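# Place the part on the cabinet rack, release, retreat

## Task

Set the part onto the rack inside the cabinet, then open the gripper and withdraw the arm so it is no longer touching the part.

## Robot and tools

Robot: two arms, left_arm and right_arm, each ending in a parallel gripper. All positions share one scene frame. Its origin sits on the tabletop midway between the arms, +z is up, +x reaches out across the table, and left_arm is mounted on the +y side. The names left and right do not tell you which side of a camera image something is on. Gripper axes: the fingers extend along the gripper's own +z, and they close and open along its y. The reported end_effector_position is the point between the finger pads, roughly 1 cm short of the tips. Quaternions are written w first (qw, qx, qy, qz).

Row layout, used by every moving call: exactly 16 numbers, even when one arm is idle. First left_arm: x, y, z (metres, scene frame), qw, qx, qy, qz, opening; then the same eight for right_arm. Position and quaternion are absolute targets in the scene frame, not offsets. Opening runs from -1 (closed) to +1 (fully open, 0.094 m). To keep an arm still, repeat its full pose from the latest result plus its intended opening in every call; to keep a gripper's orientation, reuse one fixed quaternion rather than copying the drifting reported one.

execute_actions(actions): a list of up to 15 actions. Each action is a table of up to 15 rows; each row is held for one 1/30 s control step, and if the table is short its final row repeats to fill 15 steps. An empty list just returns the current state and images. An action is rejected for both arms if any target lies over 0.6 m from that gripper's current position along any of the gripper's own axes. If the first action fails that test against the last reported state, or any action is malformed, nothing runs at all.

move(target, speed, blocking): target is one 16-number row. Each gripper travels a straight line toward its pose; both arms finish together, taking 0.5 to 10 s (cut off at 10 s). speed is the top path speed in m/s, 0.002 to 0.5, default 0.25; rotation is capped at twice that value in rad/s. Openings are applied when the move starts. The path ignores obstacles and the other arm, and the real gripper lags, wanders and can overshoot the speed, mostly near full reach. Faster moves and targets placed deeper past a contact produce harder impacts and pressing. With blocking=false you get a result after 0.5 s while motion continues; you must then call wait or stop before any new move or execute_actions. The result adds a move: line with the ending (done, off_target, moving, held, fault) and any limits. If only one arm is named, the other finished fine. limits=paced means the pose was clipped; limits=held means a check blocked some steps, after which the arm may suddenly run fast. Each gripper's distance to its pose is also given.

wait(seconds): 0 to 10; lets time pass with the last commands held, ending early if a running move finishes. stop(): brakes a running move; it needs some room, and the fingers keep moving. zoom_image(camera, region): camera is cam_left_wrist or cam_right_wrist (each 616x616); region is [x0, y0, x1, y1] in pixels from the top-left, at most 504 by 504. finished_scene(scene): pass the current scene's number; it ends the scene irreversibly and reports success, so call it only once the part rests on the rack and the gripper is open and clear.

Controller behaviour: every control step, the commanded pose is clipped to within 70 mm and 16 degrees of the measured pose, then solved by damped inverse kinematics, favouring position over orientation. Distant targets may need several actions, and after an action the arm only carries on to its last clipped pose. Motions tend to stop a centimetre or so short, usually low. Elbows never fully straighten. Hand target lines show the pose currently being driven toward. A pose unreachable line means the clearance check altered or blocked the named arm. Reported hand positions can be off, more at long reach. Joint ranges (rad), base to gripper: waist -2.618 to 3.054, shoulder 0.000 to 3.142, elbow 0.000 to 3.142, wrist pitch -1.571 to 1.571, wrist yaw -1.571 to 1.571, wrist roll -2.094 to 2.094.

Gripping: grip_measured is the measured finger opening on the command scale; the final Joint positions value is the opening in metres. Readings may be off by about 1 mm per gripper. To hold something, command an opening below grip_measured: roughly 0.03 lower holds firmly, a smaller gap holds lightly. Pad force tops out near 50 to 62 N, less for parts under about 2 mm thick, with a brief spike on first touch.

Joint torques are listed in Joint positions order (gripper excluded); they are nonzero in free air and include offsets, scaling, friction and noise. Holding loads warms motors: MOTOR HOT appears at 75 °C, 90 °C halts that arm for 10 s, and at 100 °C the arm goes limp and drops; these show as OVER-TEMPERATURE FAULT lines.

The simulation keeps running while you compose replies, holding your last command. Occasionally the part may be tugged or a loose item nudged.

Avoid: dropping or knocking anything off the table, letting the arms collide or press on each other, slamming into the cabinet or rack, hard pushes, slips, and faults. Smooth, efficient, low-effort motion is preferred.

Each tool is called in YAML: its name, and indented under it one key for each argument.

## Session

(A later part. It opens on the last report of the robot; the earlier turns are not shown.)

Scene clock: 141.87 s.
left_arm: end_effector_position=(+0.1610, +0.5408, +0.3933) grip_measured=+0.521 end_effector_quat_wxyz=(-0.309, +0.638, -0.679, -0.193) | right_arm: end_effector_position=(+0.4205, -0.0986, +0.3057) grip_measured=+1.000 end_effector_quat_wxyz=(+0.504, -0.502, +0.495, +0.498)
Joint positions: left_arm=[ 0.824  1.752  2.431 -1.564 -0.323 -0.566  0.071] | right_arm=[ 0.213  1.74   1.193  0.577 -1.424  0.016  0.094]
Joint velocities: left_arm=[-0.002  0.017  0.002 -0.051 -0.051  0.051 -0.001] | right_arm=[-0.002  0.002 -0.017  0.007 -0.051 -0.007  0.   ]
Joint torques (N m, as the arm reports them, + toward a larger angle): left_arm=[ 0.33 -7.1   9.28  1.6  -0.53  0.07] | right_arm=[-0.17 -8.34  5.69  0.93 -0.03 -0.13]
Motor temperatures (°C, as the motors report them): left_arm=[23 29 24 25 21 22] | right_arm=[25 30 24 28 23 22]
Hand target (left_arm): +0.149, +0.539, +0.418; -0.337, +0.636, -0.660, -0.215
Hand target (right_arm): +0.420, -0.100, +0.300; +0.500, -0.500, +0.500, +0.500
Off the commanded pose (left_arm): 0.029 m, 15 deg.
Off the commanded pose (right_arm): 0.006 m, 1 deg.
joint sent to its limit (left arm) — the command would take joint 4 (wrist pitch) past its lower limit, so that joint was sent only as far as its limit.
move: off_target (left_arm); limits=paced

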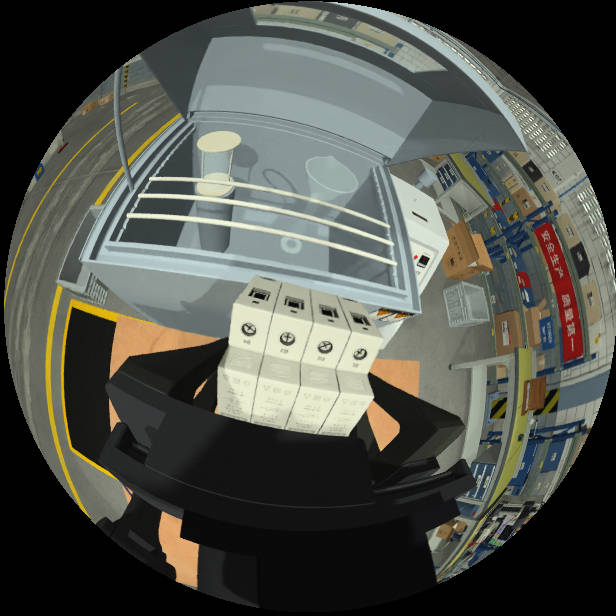

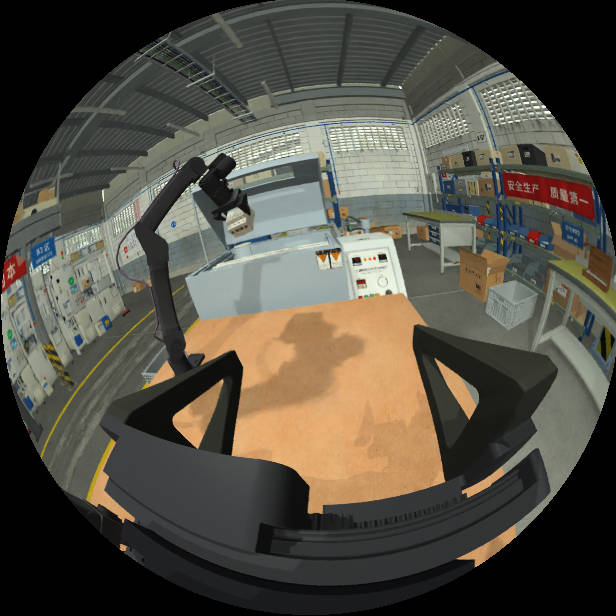

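move:
  target: [0.2,0.66,0.40,-0.183,0.683,-0.683,-0.183,0.48,0.42,-0.1,0.3,0.5,-0.5,0.5,0.5,1]
  speed: 0.12

Scene clock: 146.93 s.
left_arm: end_effector_position=(+0.1999, +0.6458, +0.3490) grip_measured=+0.521 end_effector_quat_wxyz=(+0.298, -0.627, +0.686, +0.216) | right_arm: end_effector_position=(+0.4205, -0.0986, +0.3057) grip_measured=+1.000 end_effector_quat_wxyz=(+0.504, -0.502, +0.495, +0.498)
Joint positions: left_arm=[ 0.921  2.164  2.808 -1.511 -0.297 -0.447  0.071] | right_arm=[ 0.213  1.74   1.193  0.577 -1.424  0.016  0.094]
Joint velocities: left_arm=[-0.012 -0.007 -0.012 -0.007 -0.007  0.051 -0.001] | right_arm=[ 0.027  0.007 -0.007 -0.007 -0.007 -0.022  0.   ]
Joint torques (N m, as the arm reports them, + toward a larger angle): left_arm=[  0.64 -11.47   9.3    2.75  -0.41   0.04] | right_arm=[-0.15 -8.1   5.56  0.94 -0.02 -0.12]
Motor temperatures (°C, as the motors report them): left_arm=[23 29 25 26 21 22] | right_arm=[25 30 24 28 23 22]
Hand target (left_arm): +0.196, +0.654, +0.398; +0.373, -0.619, +0.647, +0.244
Hand target (right_arm): +0.420, -0.100, +0.300; +0.500, -0.500, +0.500, +0.500
Off the commanded pose (left_arm): 0.053 m, 15 deg.
Off the commanded pose (right_arm): 0.006 m, 1 deg.
elbow stopped short (left arm): the move would have taken joint 3 (elbow) straighter than the controller allows; a more bent joint 3 avoids this.
move: off_target (left_arm); limits=paced

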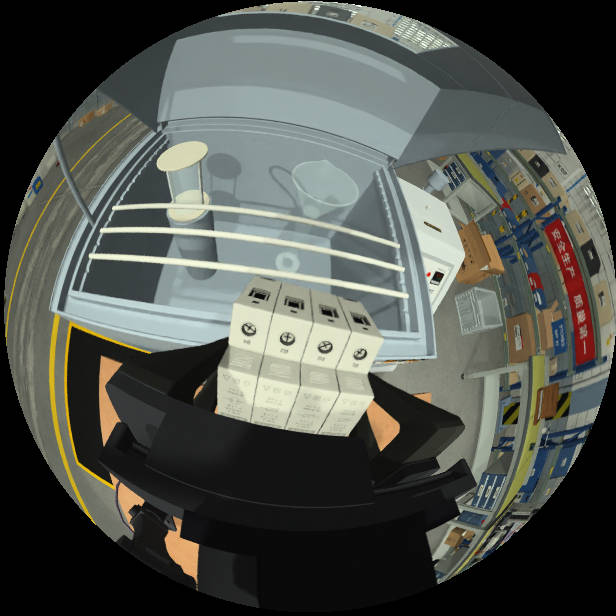

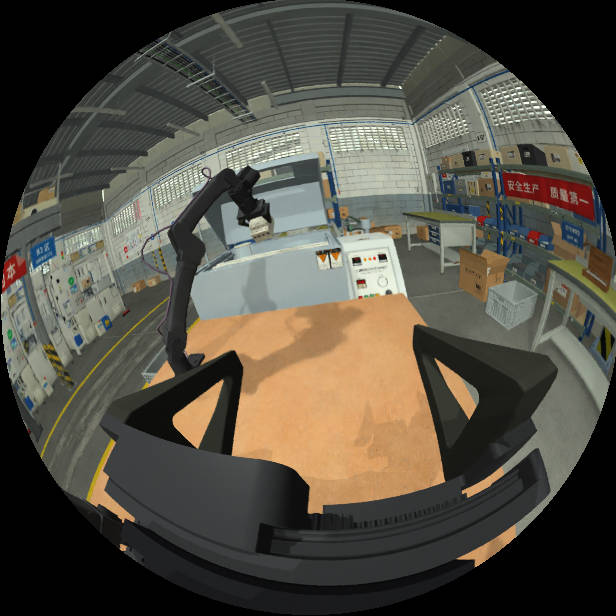

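move:
  target: [0.09,0.70,0.36,-0.183,0.683,-0.683,-0.183,0.48,0.42,-0.1,0.3,0.5,-0.5,0.5,0.5,1]
  speed: 0.08

Scene clock: 160.27 s.
left_arm: end_effector_position=(+0.0911, +0.6982, +0.3070) grip_measured=+0.521 end_effector_quat_wxyz=(-0.218, +0.665, -0.684, -0.206) | right_arm: end_effector_position=(+0.4205, -0.0986, +0.3057) grip_measured=+1.000 end_effector_quat_wxyz=(+0.504, -0.502, +0.495, +0.498)
Joint positions: left_arm=[ 1.213  2.229  2.808 -1.564 -0.177 -0.274  0.071] | right_arm=[ 0.213  1.74   1.193  0.577 -1.424  0.016  0.094]
Joint velocities: left_arm=[-0.002 -0.022 -0.007  0.007  0.022  0.007 -0.001] | right_arm=[-0.002 -0.002 -0.017  0.007 -0.022 -0.037  0.   ]
Joint torques (N m, as the arm reports them, + toward a larger angle): left_arm=[  0.25 -14.1    9.46   2.06  -0.14   0.05] | right_arm=[-0.43 -8.13  5.66  0.95 -0.01 -0.18]
Motor temperatures (°C, as the motors report them): left_arm=[23 31 25 28 21 22] | right_arm=[25 30 24 28 23 22]
Hand target (left_arm): +0.088, +0.695, +0.359; -0.284, +0.651, -0.661, -0.241
Hand target (right_arm): +0.420, -0.100, +0.300; +0.500, -0.500, +0.500, +0.500
Off the commanded pose (left_arm): 0.053 m, 5 deg.
Off the commanded pose (right_arm): 0.006 m, 1 deg.
elbow stopped short (left arm): the move would have taken joint 3 (elbow) straighter than the controller allows; a more bent joint 3 avoids this.
move: off_target (left_arm)

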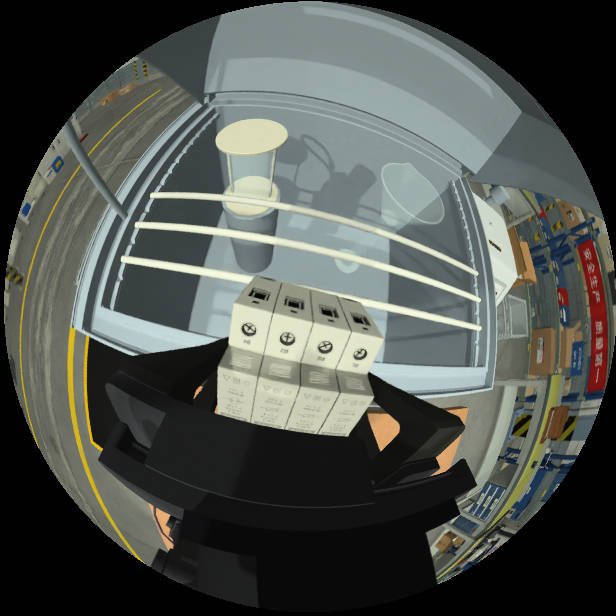

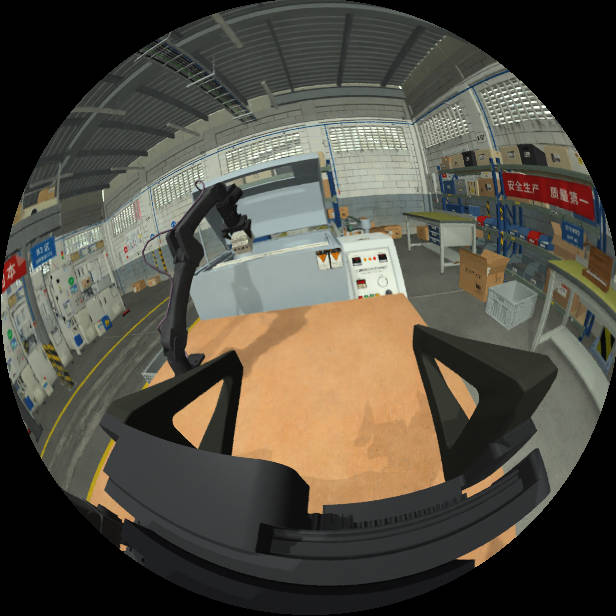

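move:
  target: [0.05,0.76,0.31,-0.183,0.683,-0.683,-0.183,0.48,0.42,-0.1,0.3,0.5,-0.5,0.5,0.5,1]
  speed: 0.05

Scene clock: 175.07 s.
left_arm: end_effector_position=(+0.0491, +0.7419, +0.2629) grip_measured=+0.521 end_effector_quat_wxyz=(-0.196, +0.673, -0.686, -0.194) | right_arm: end_effector_position=(+0.4205, -0.0986, +0.3057) grip_measured=+1.000 end_effector_quat_wxyz=(+0.504, -0.502, +0.495, +0.498)
Joint positions: left_arm=[ 1.339  2.336  2.808 -1.494 -0.113 -0.176  0.071] | right_arm=[ 0.213  1.74   1.193  0.577 -1.424  0.016  0.094]
Joint velocities: left_arm=[-0.007  0.002 -0.022  0.022  0.007  0.007 -0.   ] | right_arm=[-0.007  0.012 -0.002 -0.007 -0.022 -0.022  0.   ]
Joint torques (N m, as the arm reports them, + toward a larger angle): left_arm=[  0.47 -13.18   9.82   2.37  -0.06   0.06] | right_arm=[-0.18 -8.14  5.73  0.96 -0.04 -0.15]
Motor temperatures (°C, as the motors report them): left_arm=[23 33 25 29 21 22] | right_arm=[25 30 24 28 23 22]
Hand target (left_arm): +0.048, +0.754, +0.310; -0.262, +0.658, -0.664, -0.239
Hand target (right_arm): +0.420, -0.100, +0.300; +0.500, -0.500, +0.500, +0.500
Off the commanded pose (left_arm): 0.050 m, 2 deg.
Off the commanded pose (right_arm): 0.006 m, 1 deg.
elbow stopped short (left arm): the move would have taken joint 3 (elbow) straighter than the controller allows; a more bent joint 3 avoids this.
move: off_target (left_arm)

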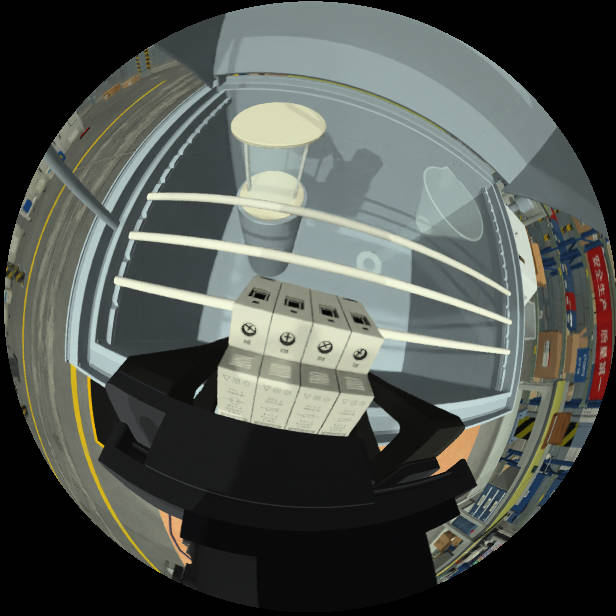

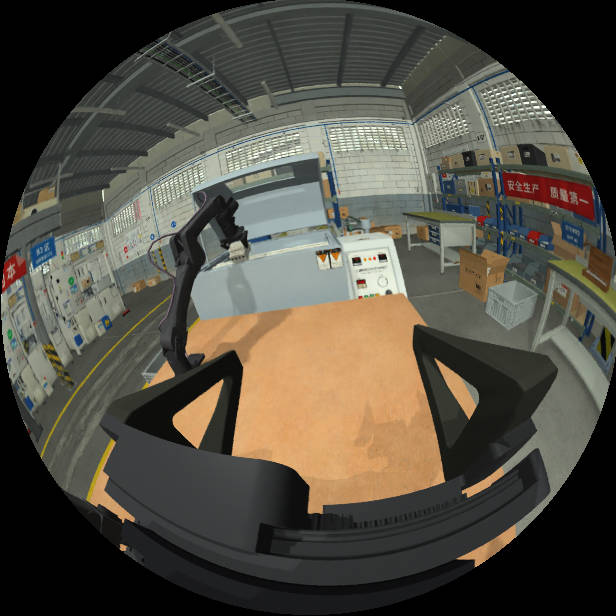

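move:
  target: [0.05,0.80,0.28,-0.183,0.683,-0.683,-0.183,0.48,0.42,-0.1,0.3,0.5,-0.5,0.5,0.5,1]
  speed: 0.04

Scene clock: 181.43 s.
left_arm: end_effector_position=(+0.0503, +0.7757, +0.2310) grip_measured=+0.521 end_effector_quat_wxyz=(-0.203, +0.670, -0.686, -0.198) | right_arm: end_effector_position=(+0.4205, -0.0986, +0.3057) grip_measured=+1.000 end_effector_quat_wxyz=(+0.504, -0.502, +0.495, +0.498)
Joint positions: left_arm=[ 1.354  2.427  2.816 -1.393 -0.102 -0.161  0.071] | right_arm=[ 0.213  1.74   1.193  0.577 -1.424  0.016  0.094]
Joint velocities: left_arm=[-0.002 -0.002 -0.012  0.081  0.081 -0.007  0.   ] | right_arm=[-0.002  0.022 -0.002 -0.066 -0.022 -0.051  0.   ]
Joint torques (N m, as the arm reports them, + toward a larger angle): left_arm=[  0.77 -13.96   9.55   2.65  -0.06   0.06] | right_arm=[-0.26 -8.19  5.93  0.92 -0.06 -0.18]
Motor temperatures (°C, as the motors report them): left_arm=[23 34 25 29 21 22] | right_arm=[25 30 24 28 23 22]
Hand target (left_arm): +0.048, +0.792, +0.280; -0.271, +0.655, -0.661, -0.246
Hand target (right_arm): +0.420, -0.100, +0.300; +0.500, -0.500, +0.500, +0.500
Off the commanded pose (left_arm): 0.055 m, 3 deg.
Off the commanded pose (right_arm): 0.006 m, 1 deg.
elbow stopped short (left arm): the move would have taken joint 3 (elbow) straighter than the controller allows; a more bent joint 3 avoids this.
move: off_target (left_arm)

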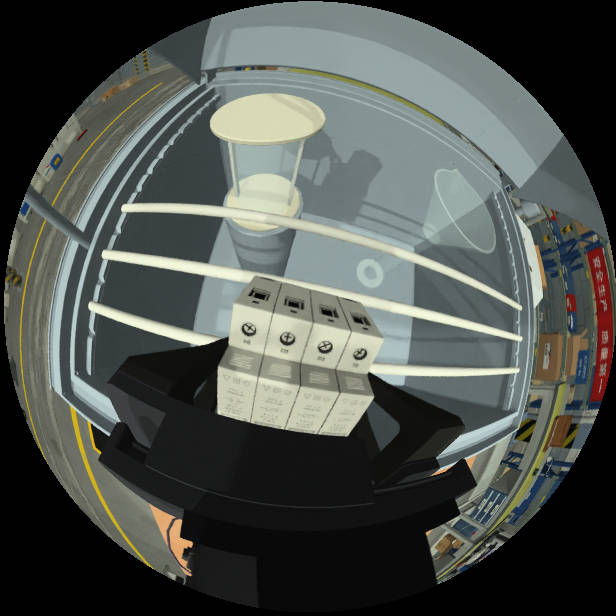

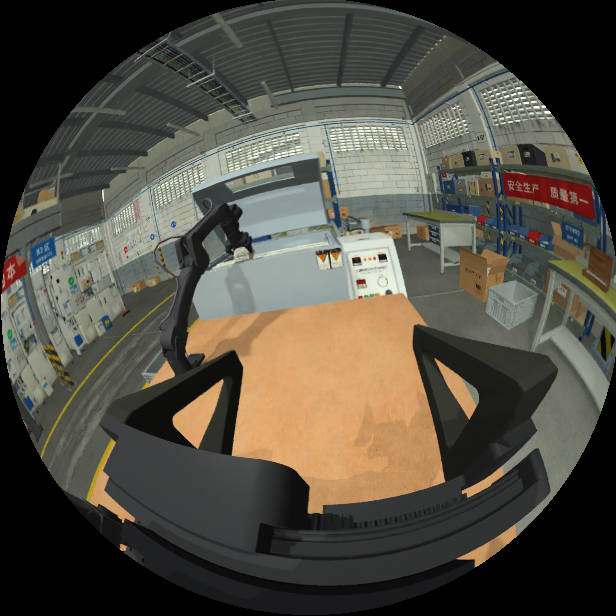

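move:
  target: [0.07,0.80,0.235,-0.183,0.683,-0.683,-0.183,0.48,0.42,-0.1,0.3,0.5,-0.5,0.5,0.5,1]
  speed: 0.03

Scene clock: 189.60 s.
left_arm: end_effector_position=(+0.0517, +0.7736, +0.2250) grip_measured=+0.521 end_effector_quat_wxyz=(-0.185, +0.676, -0.683, -0.206) | right_arm: end_effector_position=(+0.4205, -0.0986, +0.3057) grip_measured=+1.000 end_effector_quat_wxyz=(+0.504, -0.502, +0.495, +0.498)
Joint positions: left_arm=[ 1.336  2.446  2.833 -1.415 -0.148 -0.179  0.071] | right_arm=[ 0.213  1.74   1.193  0.577 -1.424  0.016  0.094]
Joint velocities: left_arm=[-0.002 -0.007 -0.002 -0.007 -0.007 -0.007 -0.001] | right_arm=[-0.012 -0.002  0.007  0.007 -0.066 -0.007  0.   ]
Joint torques (N m, as the arm reports them, + toward a larger angle): left_arm=[-0.79 -9.52  8.11  2.66  0.19 -0.14] | right_arm=[-0.17 -8.    5.78  0.94 -0.06 -0.17]
Motor temperatures (°C, as the motors report them): left_arm=[23 34 25 30 21 22] | right_arm=[25 30 24 28 23 22]
Hand target (left_arm): +0.069, +0.795, +0.235; -0.237, +0.665, -0.673, -0.220
Hand target (right_arm): +0.420, -0.100, +0.300; +0.500, -0.500, +0.500, +0.500
Off the commanded pose (left_arm): 0.034 m, 3 deg.
Off the commanded pose (right_arm): 0.006 m, 1 deg.
elbow stopped short (left arm): the move would have taken joint 3 (elbow) straighter than the controller allows; a more bent joint 3 avoids this.
move: off_target (left_arm)

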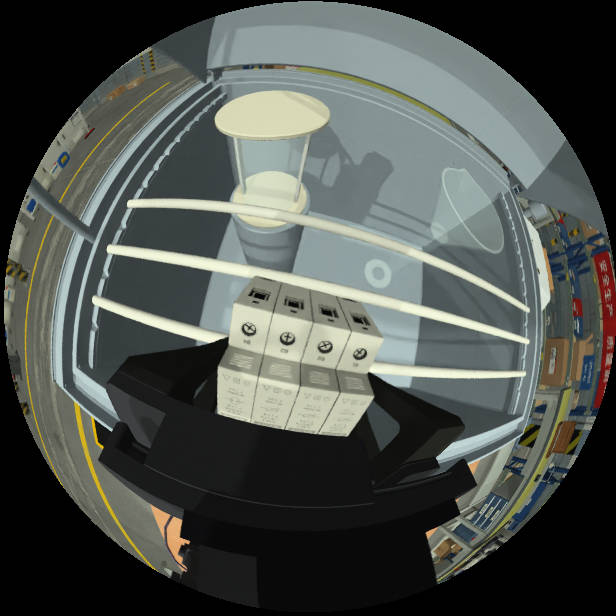

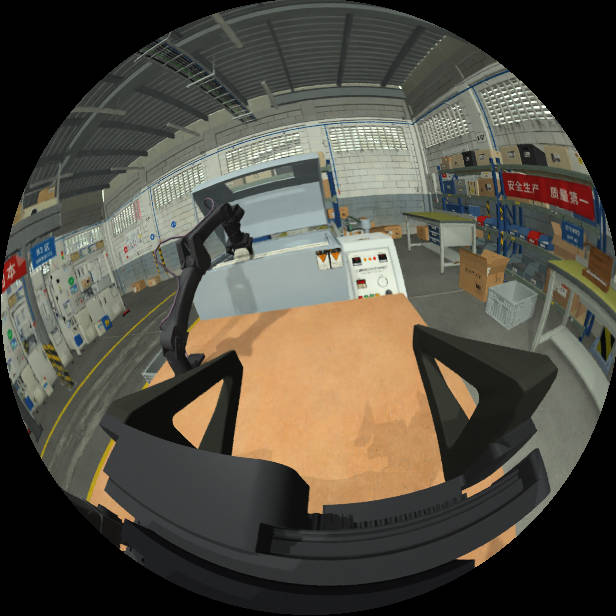

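move:
  target: [0.06,0.70,0.34,-0.183,0.683,-0.683,-0.183,0.48,0.42,-0.1,0.3,0.5,-0.5,0.5,0.5,1]
  speed: 0.1

move:
  target: [0.1,0.50,0.33,-0.183,0.683,-0.683,-0.183,0.48,0.42,-0.1,0.3,0.5,-0.5,0.5,0.5,1]
  speed: 0.2

move:
  target: [0.1,0.47,0.10,0,0.707,-0.707,0,0.48,0.42,-0.1,0.3,0.5,-0.5,0.5,0.5,1]
  speed: 0.15

Scene clock: 242.20 s.
left_arm: end_effector_position=(+0.0591, +0.7092, +0.3091) grip_measured=+0.521 end_effector_quat_wxyz=(-0.219, +0.669, -0.679, -0.209) | right_arm: end_effector_position=(+0.4205, -0.0986, +0.3057) grip_measured=+1.000 end_effector_quat_wxyz=(+0.504, -0.502, +0.495, +0.498)
Joint positions: left_arm=[ 1.295  2.239  2.833 -1.564 -0.138 -0.214  0.071] | right_arm=[ 0.213  1.74   1.193  0.577 -1.424  0.016  0.094]
Joint velocities: left_arm=[-0.002 -0.007 -0.002  0.037 -0.022 -0.066 -0.001] | right_arm=[-0.002 -0.002 -0.002  0.11  -0.037  0.022  0.   ]
Joint torques (N m, as the arm reports them, + toward a larger angle): left_arm=[ -0.49 -13.11   7.36   1.52  -0.12  -0.08] | right_arm=[-0.29 -8.13  5.73  0.94 -0.02 -0.14]
Motor temperatures (°C, as the motors report them): left_arm=[23 32 25 33 21 22] | right_arm=[25 31 24 29 23 22]
Hand target (left_arm): +0.060, +0.700, +0.339; -0.250, +0.662, -0.669, -0.226
Hand target (right_arm): +0.420, -0.100, +0.300; +0.500, -0.500, +0.500, +0.500
Off the commanded pose (left_arm): 0.032 m, 5 deg.
Off the commanded pose (right_arm): 0.006 m, 1 deg.
elbow stopped short (left arm): the move would have taken joint 3 (elbow) straighter than the controller allows; a more bent joint 3 avoids this.
move: off_target (left_arm)

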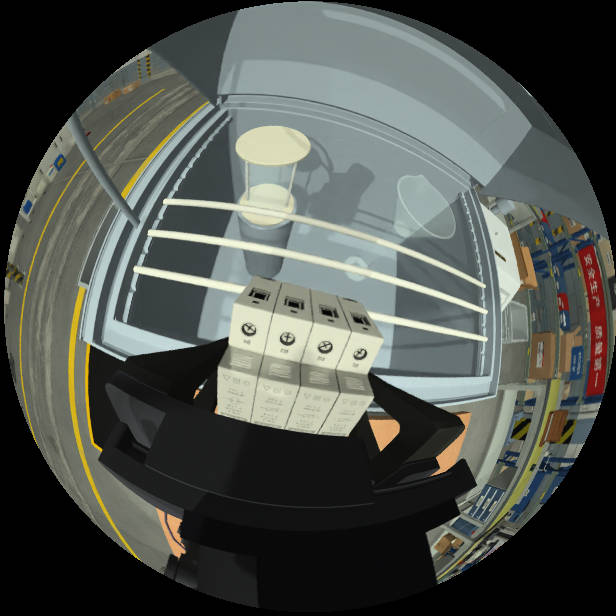

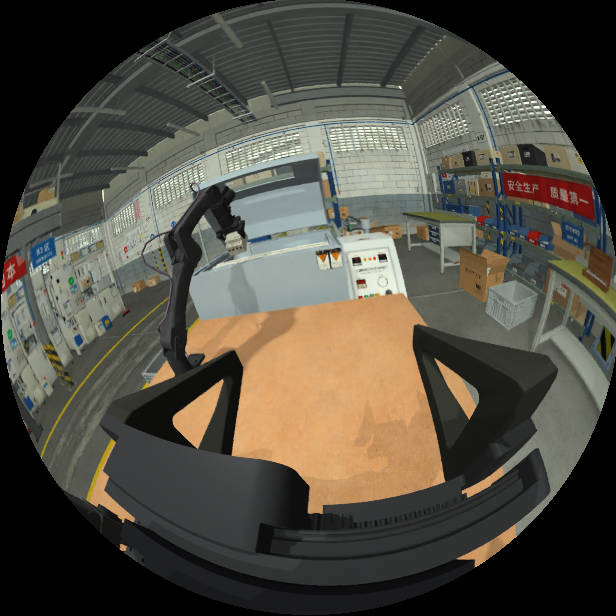

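Scene clock: 243.87 s.
left_arm: end_effector_position=(+0.1101, +0.5018, +0.3211) grip_measured=+0.521 end_effector_quat_wxyz=(-0.193, +0.676, -0.691, -0.168) | right_arm: end_effector_position=(+0.4205, -0.0986, +0.3057) grip_measured=+1.000 end_effector_quat_wxyz=(+0.504, -0.502, +0.495, +0.498)
Joint positions: left_arm=[ 0.88   1.543  1.975 -1.565 -0.286 -0.602  0.071] | right_arm=[ 0.213  1.74   1.193  0.577 -1.424  0.016  0.094]
Joint velocities: left_arm=[ 0.002 -0.017 -0.002 -0.051 -0.022  0.022 -0.001] | right_arm=[-0.012 -0.007  0.012  0.066 -0.051  0.066  0.   ]
Joint torques (N m, as the arm reports them, + toward a larger angle): left_arm=[-0.2  -6.91  5.17  1.22 -0.55 -0.07] | right_arm=[-0.35 -8.13  5.82  0.99 -0.01 -0.1 ]
Motor temperatures (°C, as the motors report them): left_arm=[23 32 25 33 21 22] | right_arm=[25 31 24 29 23 22]
Hand target (left_arm): +0.101, +0.500, +0.330; -0.202, +0.678, -0.682, -0.186
Hand target (right_arm): +0.420, -0.100, +0.300; +0.500, -0.500, +0.500, +0.500
Off the commanded pose (left_arm): 0.014 m, 2 deg.
Off the commanded pose (right_arm): 0.006 m, 1 deg.
joint sent to its limit (left arm) — the command would take joint 4 (wrist pitch) past its lower limit, so that joint was sent only as far as its limit.
move: off_target (left_arm)

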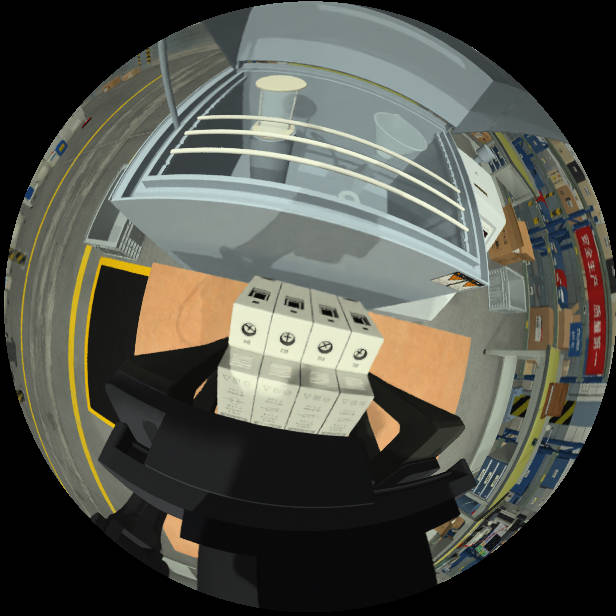

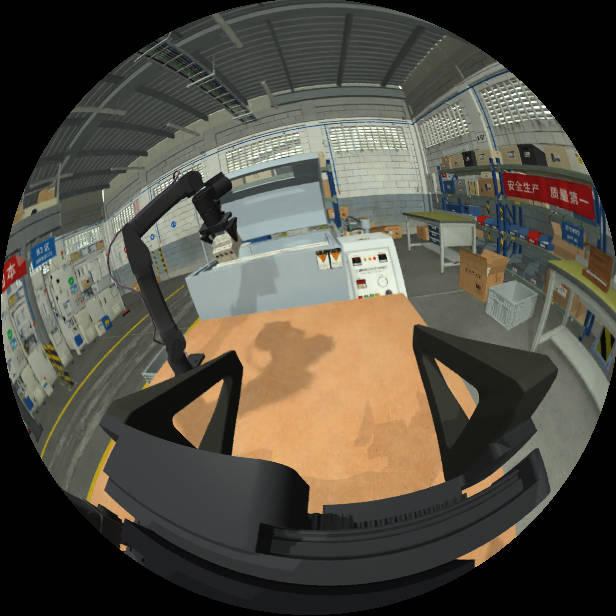

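Scene clock: 246.13 s.
left_arm: end_effector_position=(+0.0981, +0.4642, +0.0934) grip_measured=+0.521 end_effector_quat_wxyz=(+0.019, +0.707, -0.707, -0.000) | right_arm: end_effector_position=(+0.4205, -0.0986, +0.3057) grip_measured=+1.000 end_effector_quat_wxyz=(+0.504, -0.502, +0.495, +0.498)
Joint positions: left_arm=[ 1.002  1.641  1.24  -1.207 -0.009 -0.566  0.071] | right_arm=[ 0.213  1.74   1.193  0.577 -1.424  0.016  0.094]
Joint velocities: left_arm=[ 0.002  0.002  0.007 -0.007  0.022 -0.066 -0.   ] | right_arm=[ 0.002  0.002 -0.007 -0.066 -0.037 -0.022  0.   ]
Joint torques (N m, as the arm reports them, + toward a larger angle): left_arm=[ 0.66 -7.56  6.46  0.39  0.05  0.05] | right_arm=[-0.28 -8.24  5.67  0.96 -0.01 -0.17]
Motor temperatures (°C, as the motors report them): left_arm=[23 32 25 32 21 22] | right_arm=[25 31 24 29 23 22]
Hand target (left_arm): +0.099, +0.469, +0.100; +0.001, +0.709, -0.706, -0.001
Hand target (right_arm): +0.420, -0.100, +0.300; +0.500, -0.500, +0.500, +0.500
Off the commanded pose (left_arm): 0.009 m, 2 deg.
Off the commanded pose (right_arm): 0.006 m, 1 deg.
move: done

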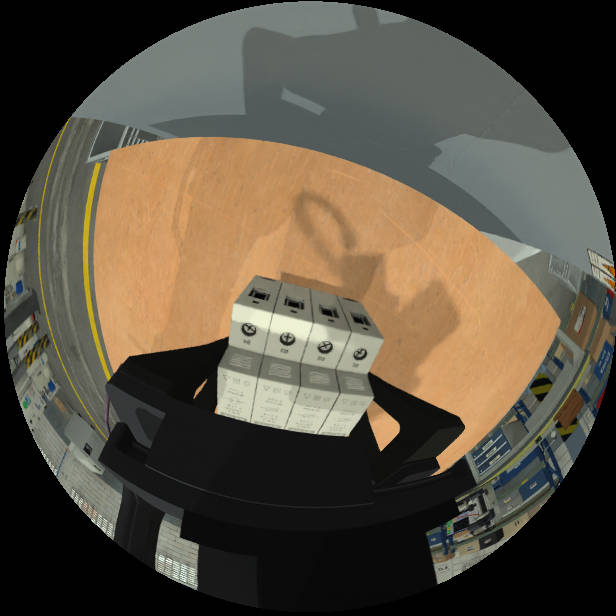

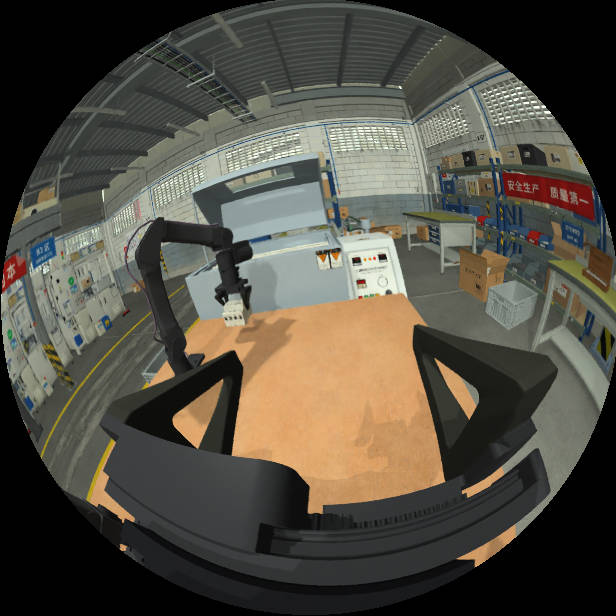

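move:
  target: [0.1,0.47,0.042,0,0.707,-0.707,0,0.48,0.42,-0.1,0.3,0.5,-0.5,0.5,0.5,1]
  speed: 0.04

move:
  target: [0.1,0.468,0.042,0,0.707,-0.707,0,1,0.42,-0.1,0.3,0.5,-0.5,0.5,0.5,1]
  speed: 0.04

move:
  target: [0.1,0.45,0.045,-0.299,0.641,-0.641,-0.299,1,0.42,-0.1,0.3,0.5,-0.5,0.5,0.5,1]
  speed: 0.1

Scene clock: 260.20 s.
left_arm: end_effector_position=(+0.1005, +0.4674, +0.0409) grip_measured=+0.521 end_effector_quat_wxyz=(+0.008, +0.705, -0.709, -0.001) | right_arm: end_effector_position=(+0.4205, -0.0986, +0.3057) grip_measured=+1.000 end_effector_quat_wxyz=(+0.504, -0.502, +0.495, +0.498)
Joint positions: left_arm=[ 1.004  1.689  1.077 -0.975 -0.005 -0.559  0.071] | right_arm=[ 0.213  1.74   1.193  0.577 -1.424  0.016  0.094]
Joint velocities: left_arm=[ 0.002 -0.012  0.002  0.051 -0.007  0.007  0.001] | right_arm=[-0.002  0.002 -0.002 -0.037 -0.037  0.037  0.   ]
Joint torques (N m, as the arm reports them, + toward a larger angle): left_arm=[ 0.73 -6.95  5.28  0.47  0.04  0.04] | right_arm=[-0.36 -8.37  5.76  0.93 -0.03 -0.15]
Motor temperatures (°C, as the motors report them): left_arm=[23 31 25 30 21 22] | right_arm=[25 31 24 29 23 22]
Hand target (left_arm): +0.100, +0.470, +0.042; -0.000, +0.707, -0.707, +0.000
Hand target (right_arm): +0.420, -0.100, +0.300; +0.500, -0.500, +0.500, +0.500
Off the commanded pose (left_arm): 0.003 m, 1 deg.
Off the commanded pose (right_arm): 0.006 m, 1 deg.
move: done

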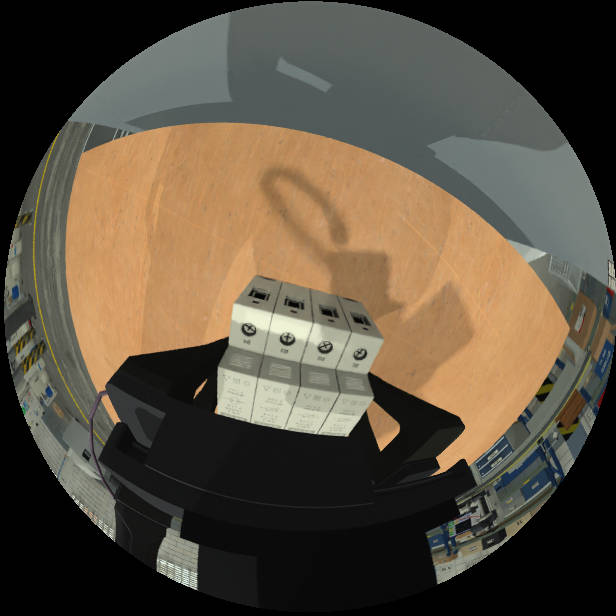

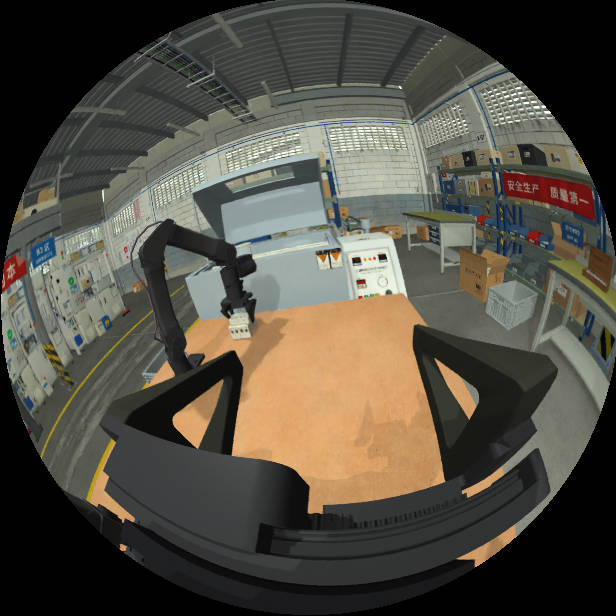

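Scene clock: 260.90 s.
left_arm: end_effector_position=(+0.1006, +0.4673, +0.0407) grip_measured=+1.000 end_effector_quat_wxyz=(+0.008, +0.705, -0.709, -0.000) | right_arm: end_effector_position=(+0.4205, -0.0986, +0.3057) grip_measured=+1.000 end_effector_quat_wxyz=(+0.504, -0.502, +0.495, +0.498)
Joint positions: left_arm=[ 1.004  1.69   1.077 -0.975 -0.004 -0.558  0.094] | right_arm=[ 0.213  1.74   1.193  0.577 -1.424  0.016  0.094]
Joint velocities: left_arm=[ 0.007  0.017 -0.017  0.007 -0.007 -0.095  0.   ] | right_arm=[ 0.007 -0.022 -0.007  0.081  0.007  0.051  0.   ]
Joint torques (N m, as the arm reports them, + toward a larger angle): left_arm=[ 0.46 -7.34  4.87  0.5   0.04  0.  ] | right_arm=[-0.18 -8.23  5.68  0.93 -0.07 -0.15]
Motor temperatures (°C, as the motors report them): left_arm=[23 31 25 30 21 22] | right_arm=[25 31 24 29 23 22]
Hand target (left_arm): +0.100, +0.468, +0.042; +0.000, +0.707, -0.707, +0.000
Hand target (right_arm): +0.420, -0.100, +0.300; +0.500, -0.500, +0.500, +0.500
Off the commanded pose (left_arm): 0.002 m, 1 deg.
Off the commanded pose (right_arm): 0.006 m, 1 deg.
move: done

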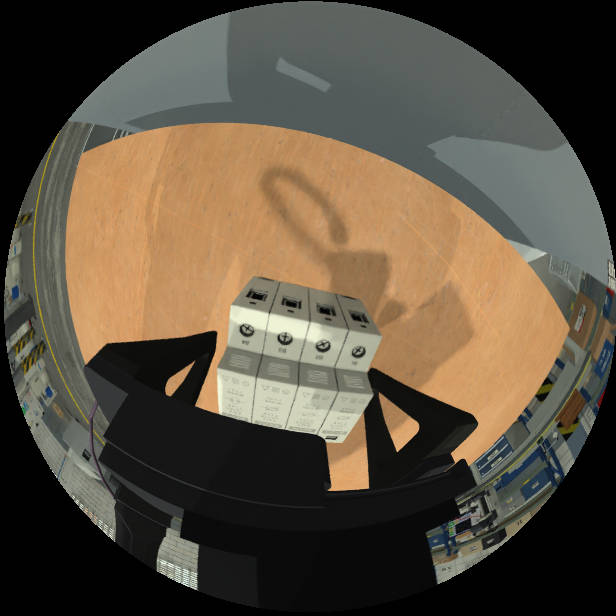

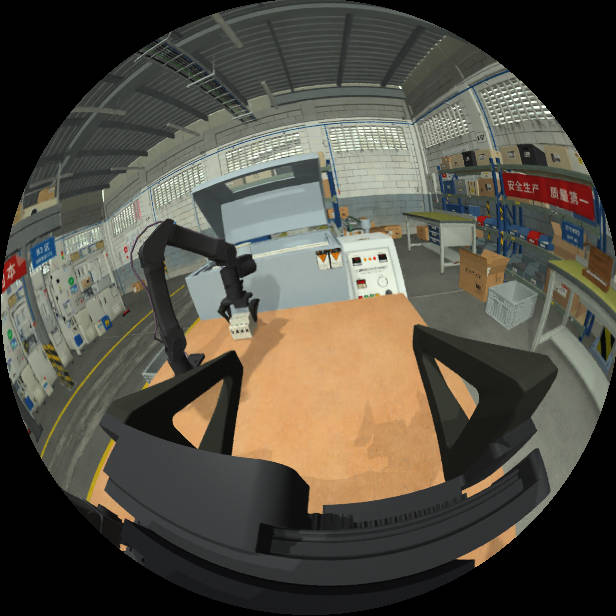

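Scene clock: 265.83 s.
left_arm: end_effector_position=(+0.1003, +0.4489, +0.0399) grip_measured=+1.000 end_effector_quat_wxyz=(-0.287, +0.640, -0.652, -0.289) | right_arm: end_effector_position=(+0.4205, -0.0986, +0.3057) grip_measured=+1.000 end_effector_quat_wxyz=(+0.504, -0.502, +0.495, +0.498)
Joint positions: left_arm=[ 0.529  1.237  0.371 -0.186 -0.693 -0.83   0.094] | right_arm=[ 0.213  1.74   1.193  0.577 -1.424  0.016  0.094]
Joint velocities: left_arm=[ 0.012 -0.012  0.002  0.022 -0.051 -0.022  0.   ] | right_arm=[-0.002  0.007 -0.007  0.022 -0.007  0.007  0.   ]
Joint torques (N m, as the arm reports them, + toward a larger angle): left_arm=[-0.53 -4.13  4.79  1.53 -0.57 -0.06] | right_arm=[-0.42 -8.17  5.75  0.94 -0.03 -0.16]
Motor temperatures (°C, as the motors report them): left_arm=[23 31 24 30 21 22] | right_arm=[25 31 25 29 23 22]
Hand target (left_arm): +0.100, +0.450, +0.045; -0.300, +0.639, -0.643, -0.297
Hand target (right_arm): +0.420, -0.100, +0.300; +0.500, -0.500, +0.500, +0.500
Off the commanded pose (left_arm): 0.005 m, 2 deg.
Off the commanded pose (right_arm): 0.006 m, 1 deg.
move: done

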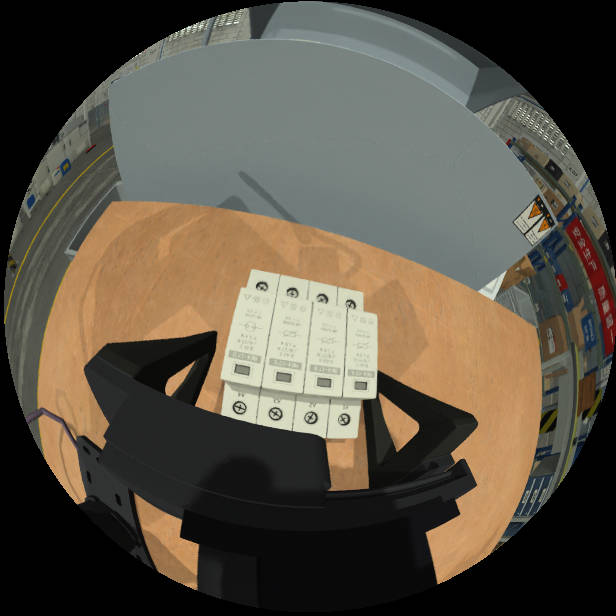

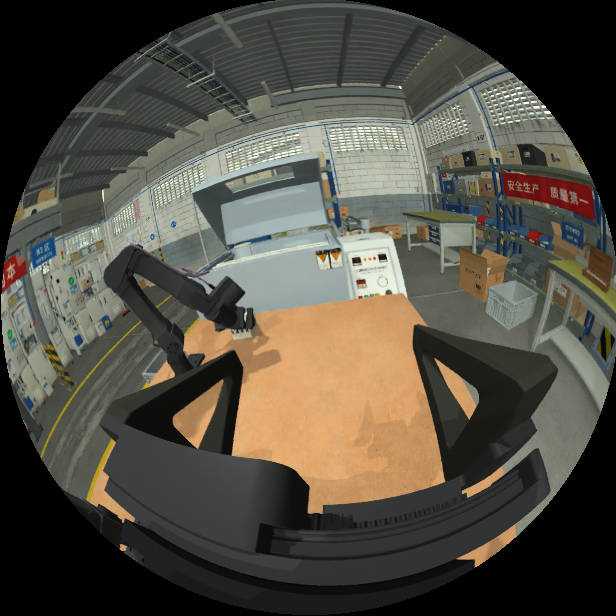

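move:
  target: [0.1,0.45,0.045,-0.299,0.641,-0.641,-0.299,0.48,0.42,-0.1,0.3,0.5,-0.5,0.5,0.5,1]
  speed: 0.05

move:
  target: [0.1,0.47,0.34,-0.299,0.641,-0.641,-0.299,0.48,0.42,-0.1,0.3,0.5,-0.5,0.5,0.5,1]
  speed: 0.15

Scene clock: 271.83 s.
left_arm: end_effector_position=(+0.1013, +0.4486, +0.0402) grip_measured=+0.532 end_effector_quat_wxyz=(-0.289, +0.642, -0.649, -0.288) | right_arm: end_effector_position=(+0.4205, -0.0986, +0.3057) grip_measured=+1.000 end_effector_quat_wxyz=(+0.504, -0.502, +0.495, +0.498)
Joint positions: left_arm=[ 0.525  1.237  0.371 -0.185 -0.694 -0.839  0.072] | right_arm=[ 0.213  1.74   1.193  0.577 -1.424  0.016  0.094]
Joint velocities: left_arm=[-0.007  0.007 -0.002  0.007 -0.022 -0.007 -0.001] | right_arm=[ 0.022  0.022  0.007 -0.066 -0.007  0.022  0.   ]
Joint torques (N m, as the arm reports them, + toward a larger angle): left_arm=[-0.62 -3.48  5.4   1.44 -0.66 -0.1 ] | right_arm=[-0.38 -8.18  5.65  0.96  0.   -0.15]
Motor temperatures (°C, as the motors report them): left_arm=[23 30 24 30 21 22] | right_arm=[25 31 25 29 23 22]
Hand target (left_arm): +0.100, +0.450, +0.045; -0.299, +0.641, -0.641, -0.298
Hand target (right_arm): +0.420, -0.100, +0.300; +0.500, -0.500, +0.500, +0.500
Off the commanded pose (left_arm): 0.005 m, 2 deg.
Off the commanded pose (right_arm): 0.006 m, 1 deg.
move: done

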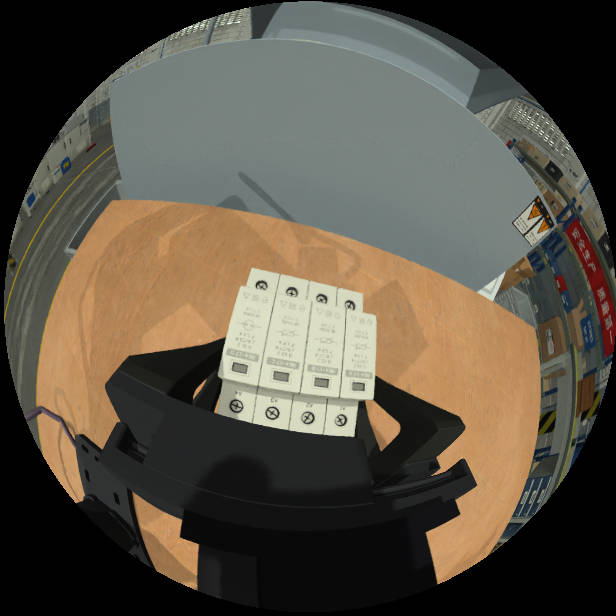

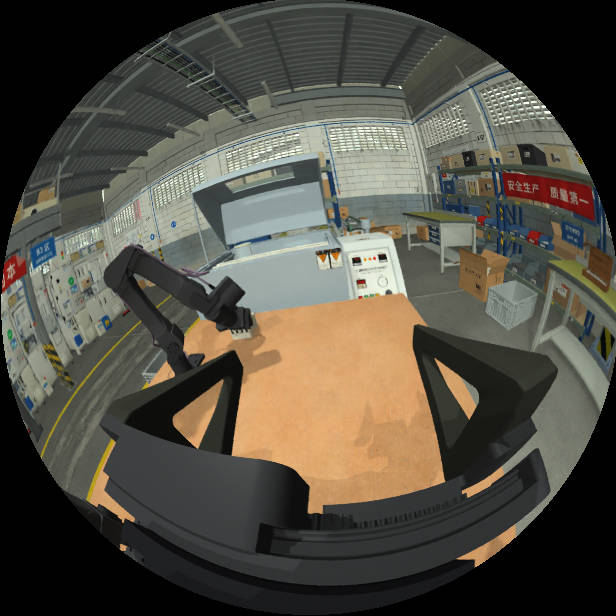

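Scene clock: 274.50 s.
left_arm: end_effector_position=(+0.1025, +0.4599, +0.3104) grip_measured=+0.532 end_effector_quat_wxyz=(-0.254, +0.635, -0.672, -0.283) | right_arm: end_effector_position=(+0.4205, -0.0986, +0.3057) grip_measured=+1.000 end_effector_quat_wxyz=(+0.504, -0.502, +0.495, +0.498)
Joint positions: left_arm=[ 0.596  1.254  1.552 -1.376 -0.632 -0.751  0.072] | right_arm=[ 0.213  1.74   1.193  0.577 -1.424  0.016  0.094]
Joint velocities: left_arm=[-0.002  0.002  0.002  0.037 -0.022  0.081 -0.   ] | right_arm=[ 0.002  0.017 -0.002 -0.007  0.037  0.022  0.   ]
Joint torques (N m, as the arm reports them, + toward a larger angle): left_arm=[ 0.63 -3.57 10.46  1.75 -0.8   0.01] | right_arm=[-0.23 -8.26  5.8   0.94 -0.05 -0.11]
Motor temperatures (°C, as the motors report them): left_arm=[23 30 25 30 21 22] | right_arm=[25 31 25 29 23 22]
Hand target (left_arm): +0.100, +0.469, +0.339; -0.299, +0.642, -0.640, -0.299
Hand target (right_arm): +0.420, -0.100, +0.300; +0.500, -0.500, +0.500, +0.500
Off the commanded pose (left_arm): 0.031 m, 7 deg.
Off the commanded pose (right_arm): 0.006 m, 1 deg.
move: off_target (left_arm)

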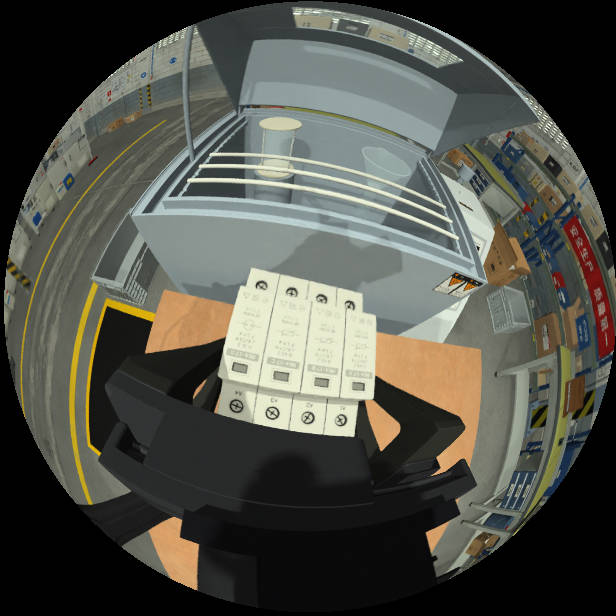

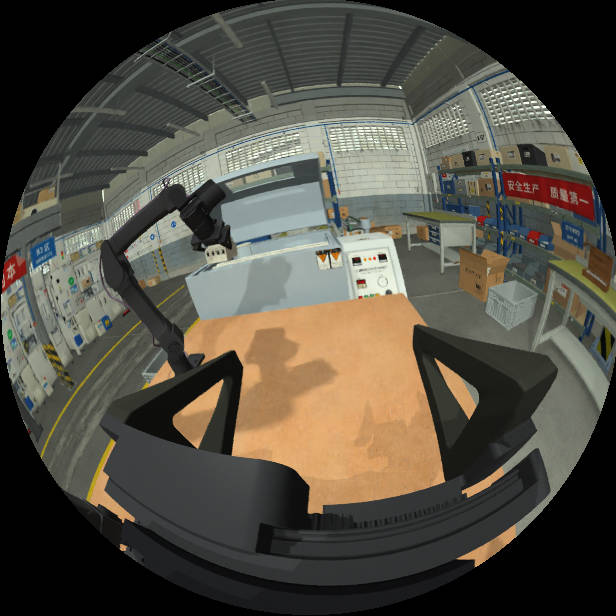

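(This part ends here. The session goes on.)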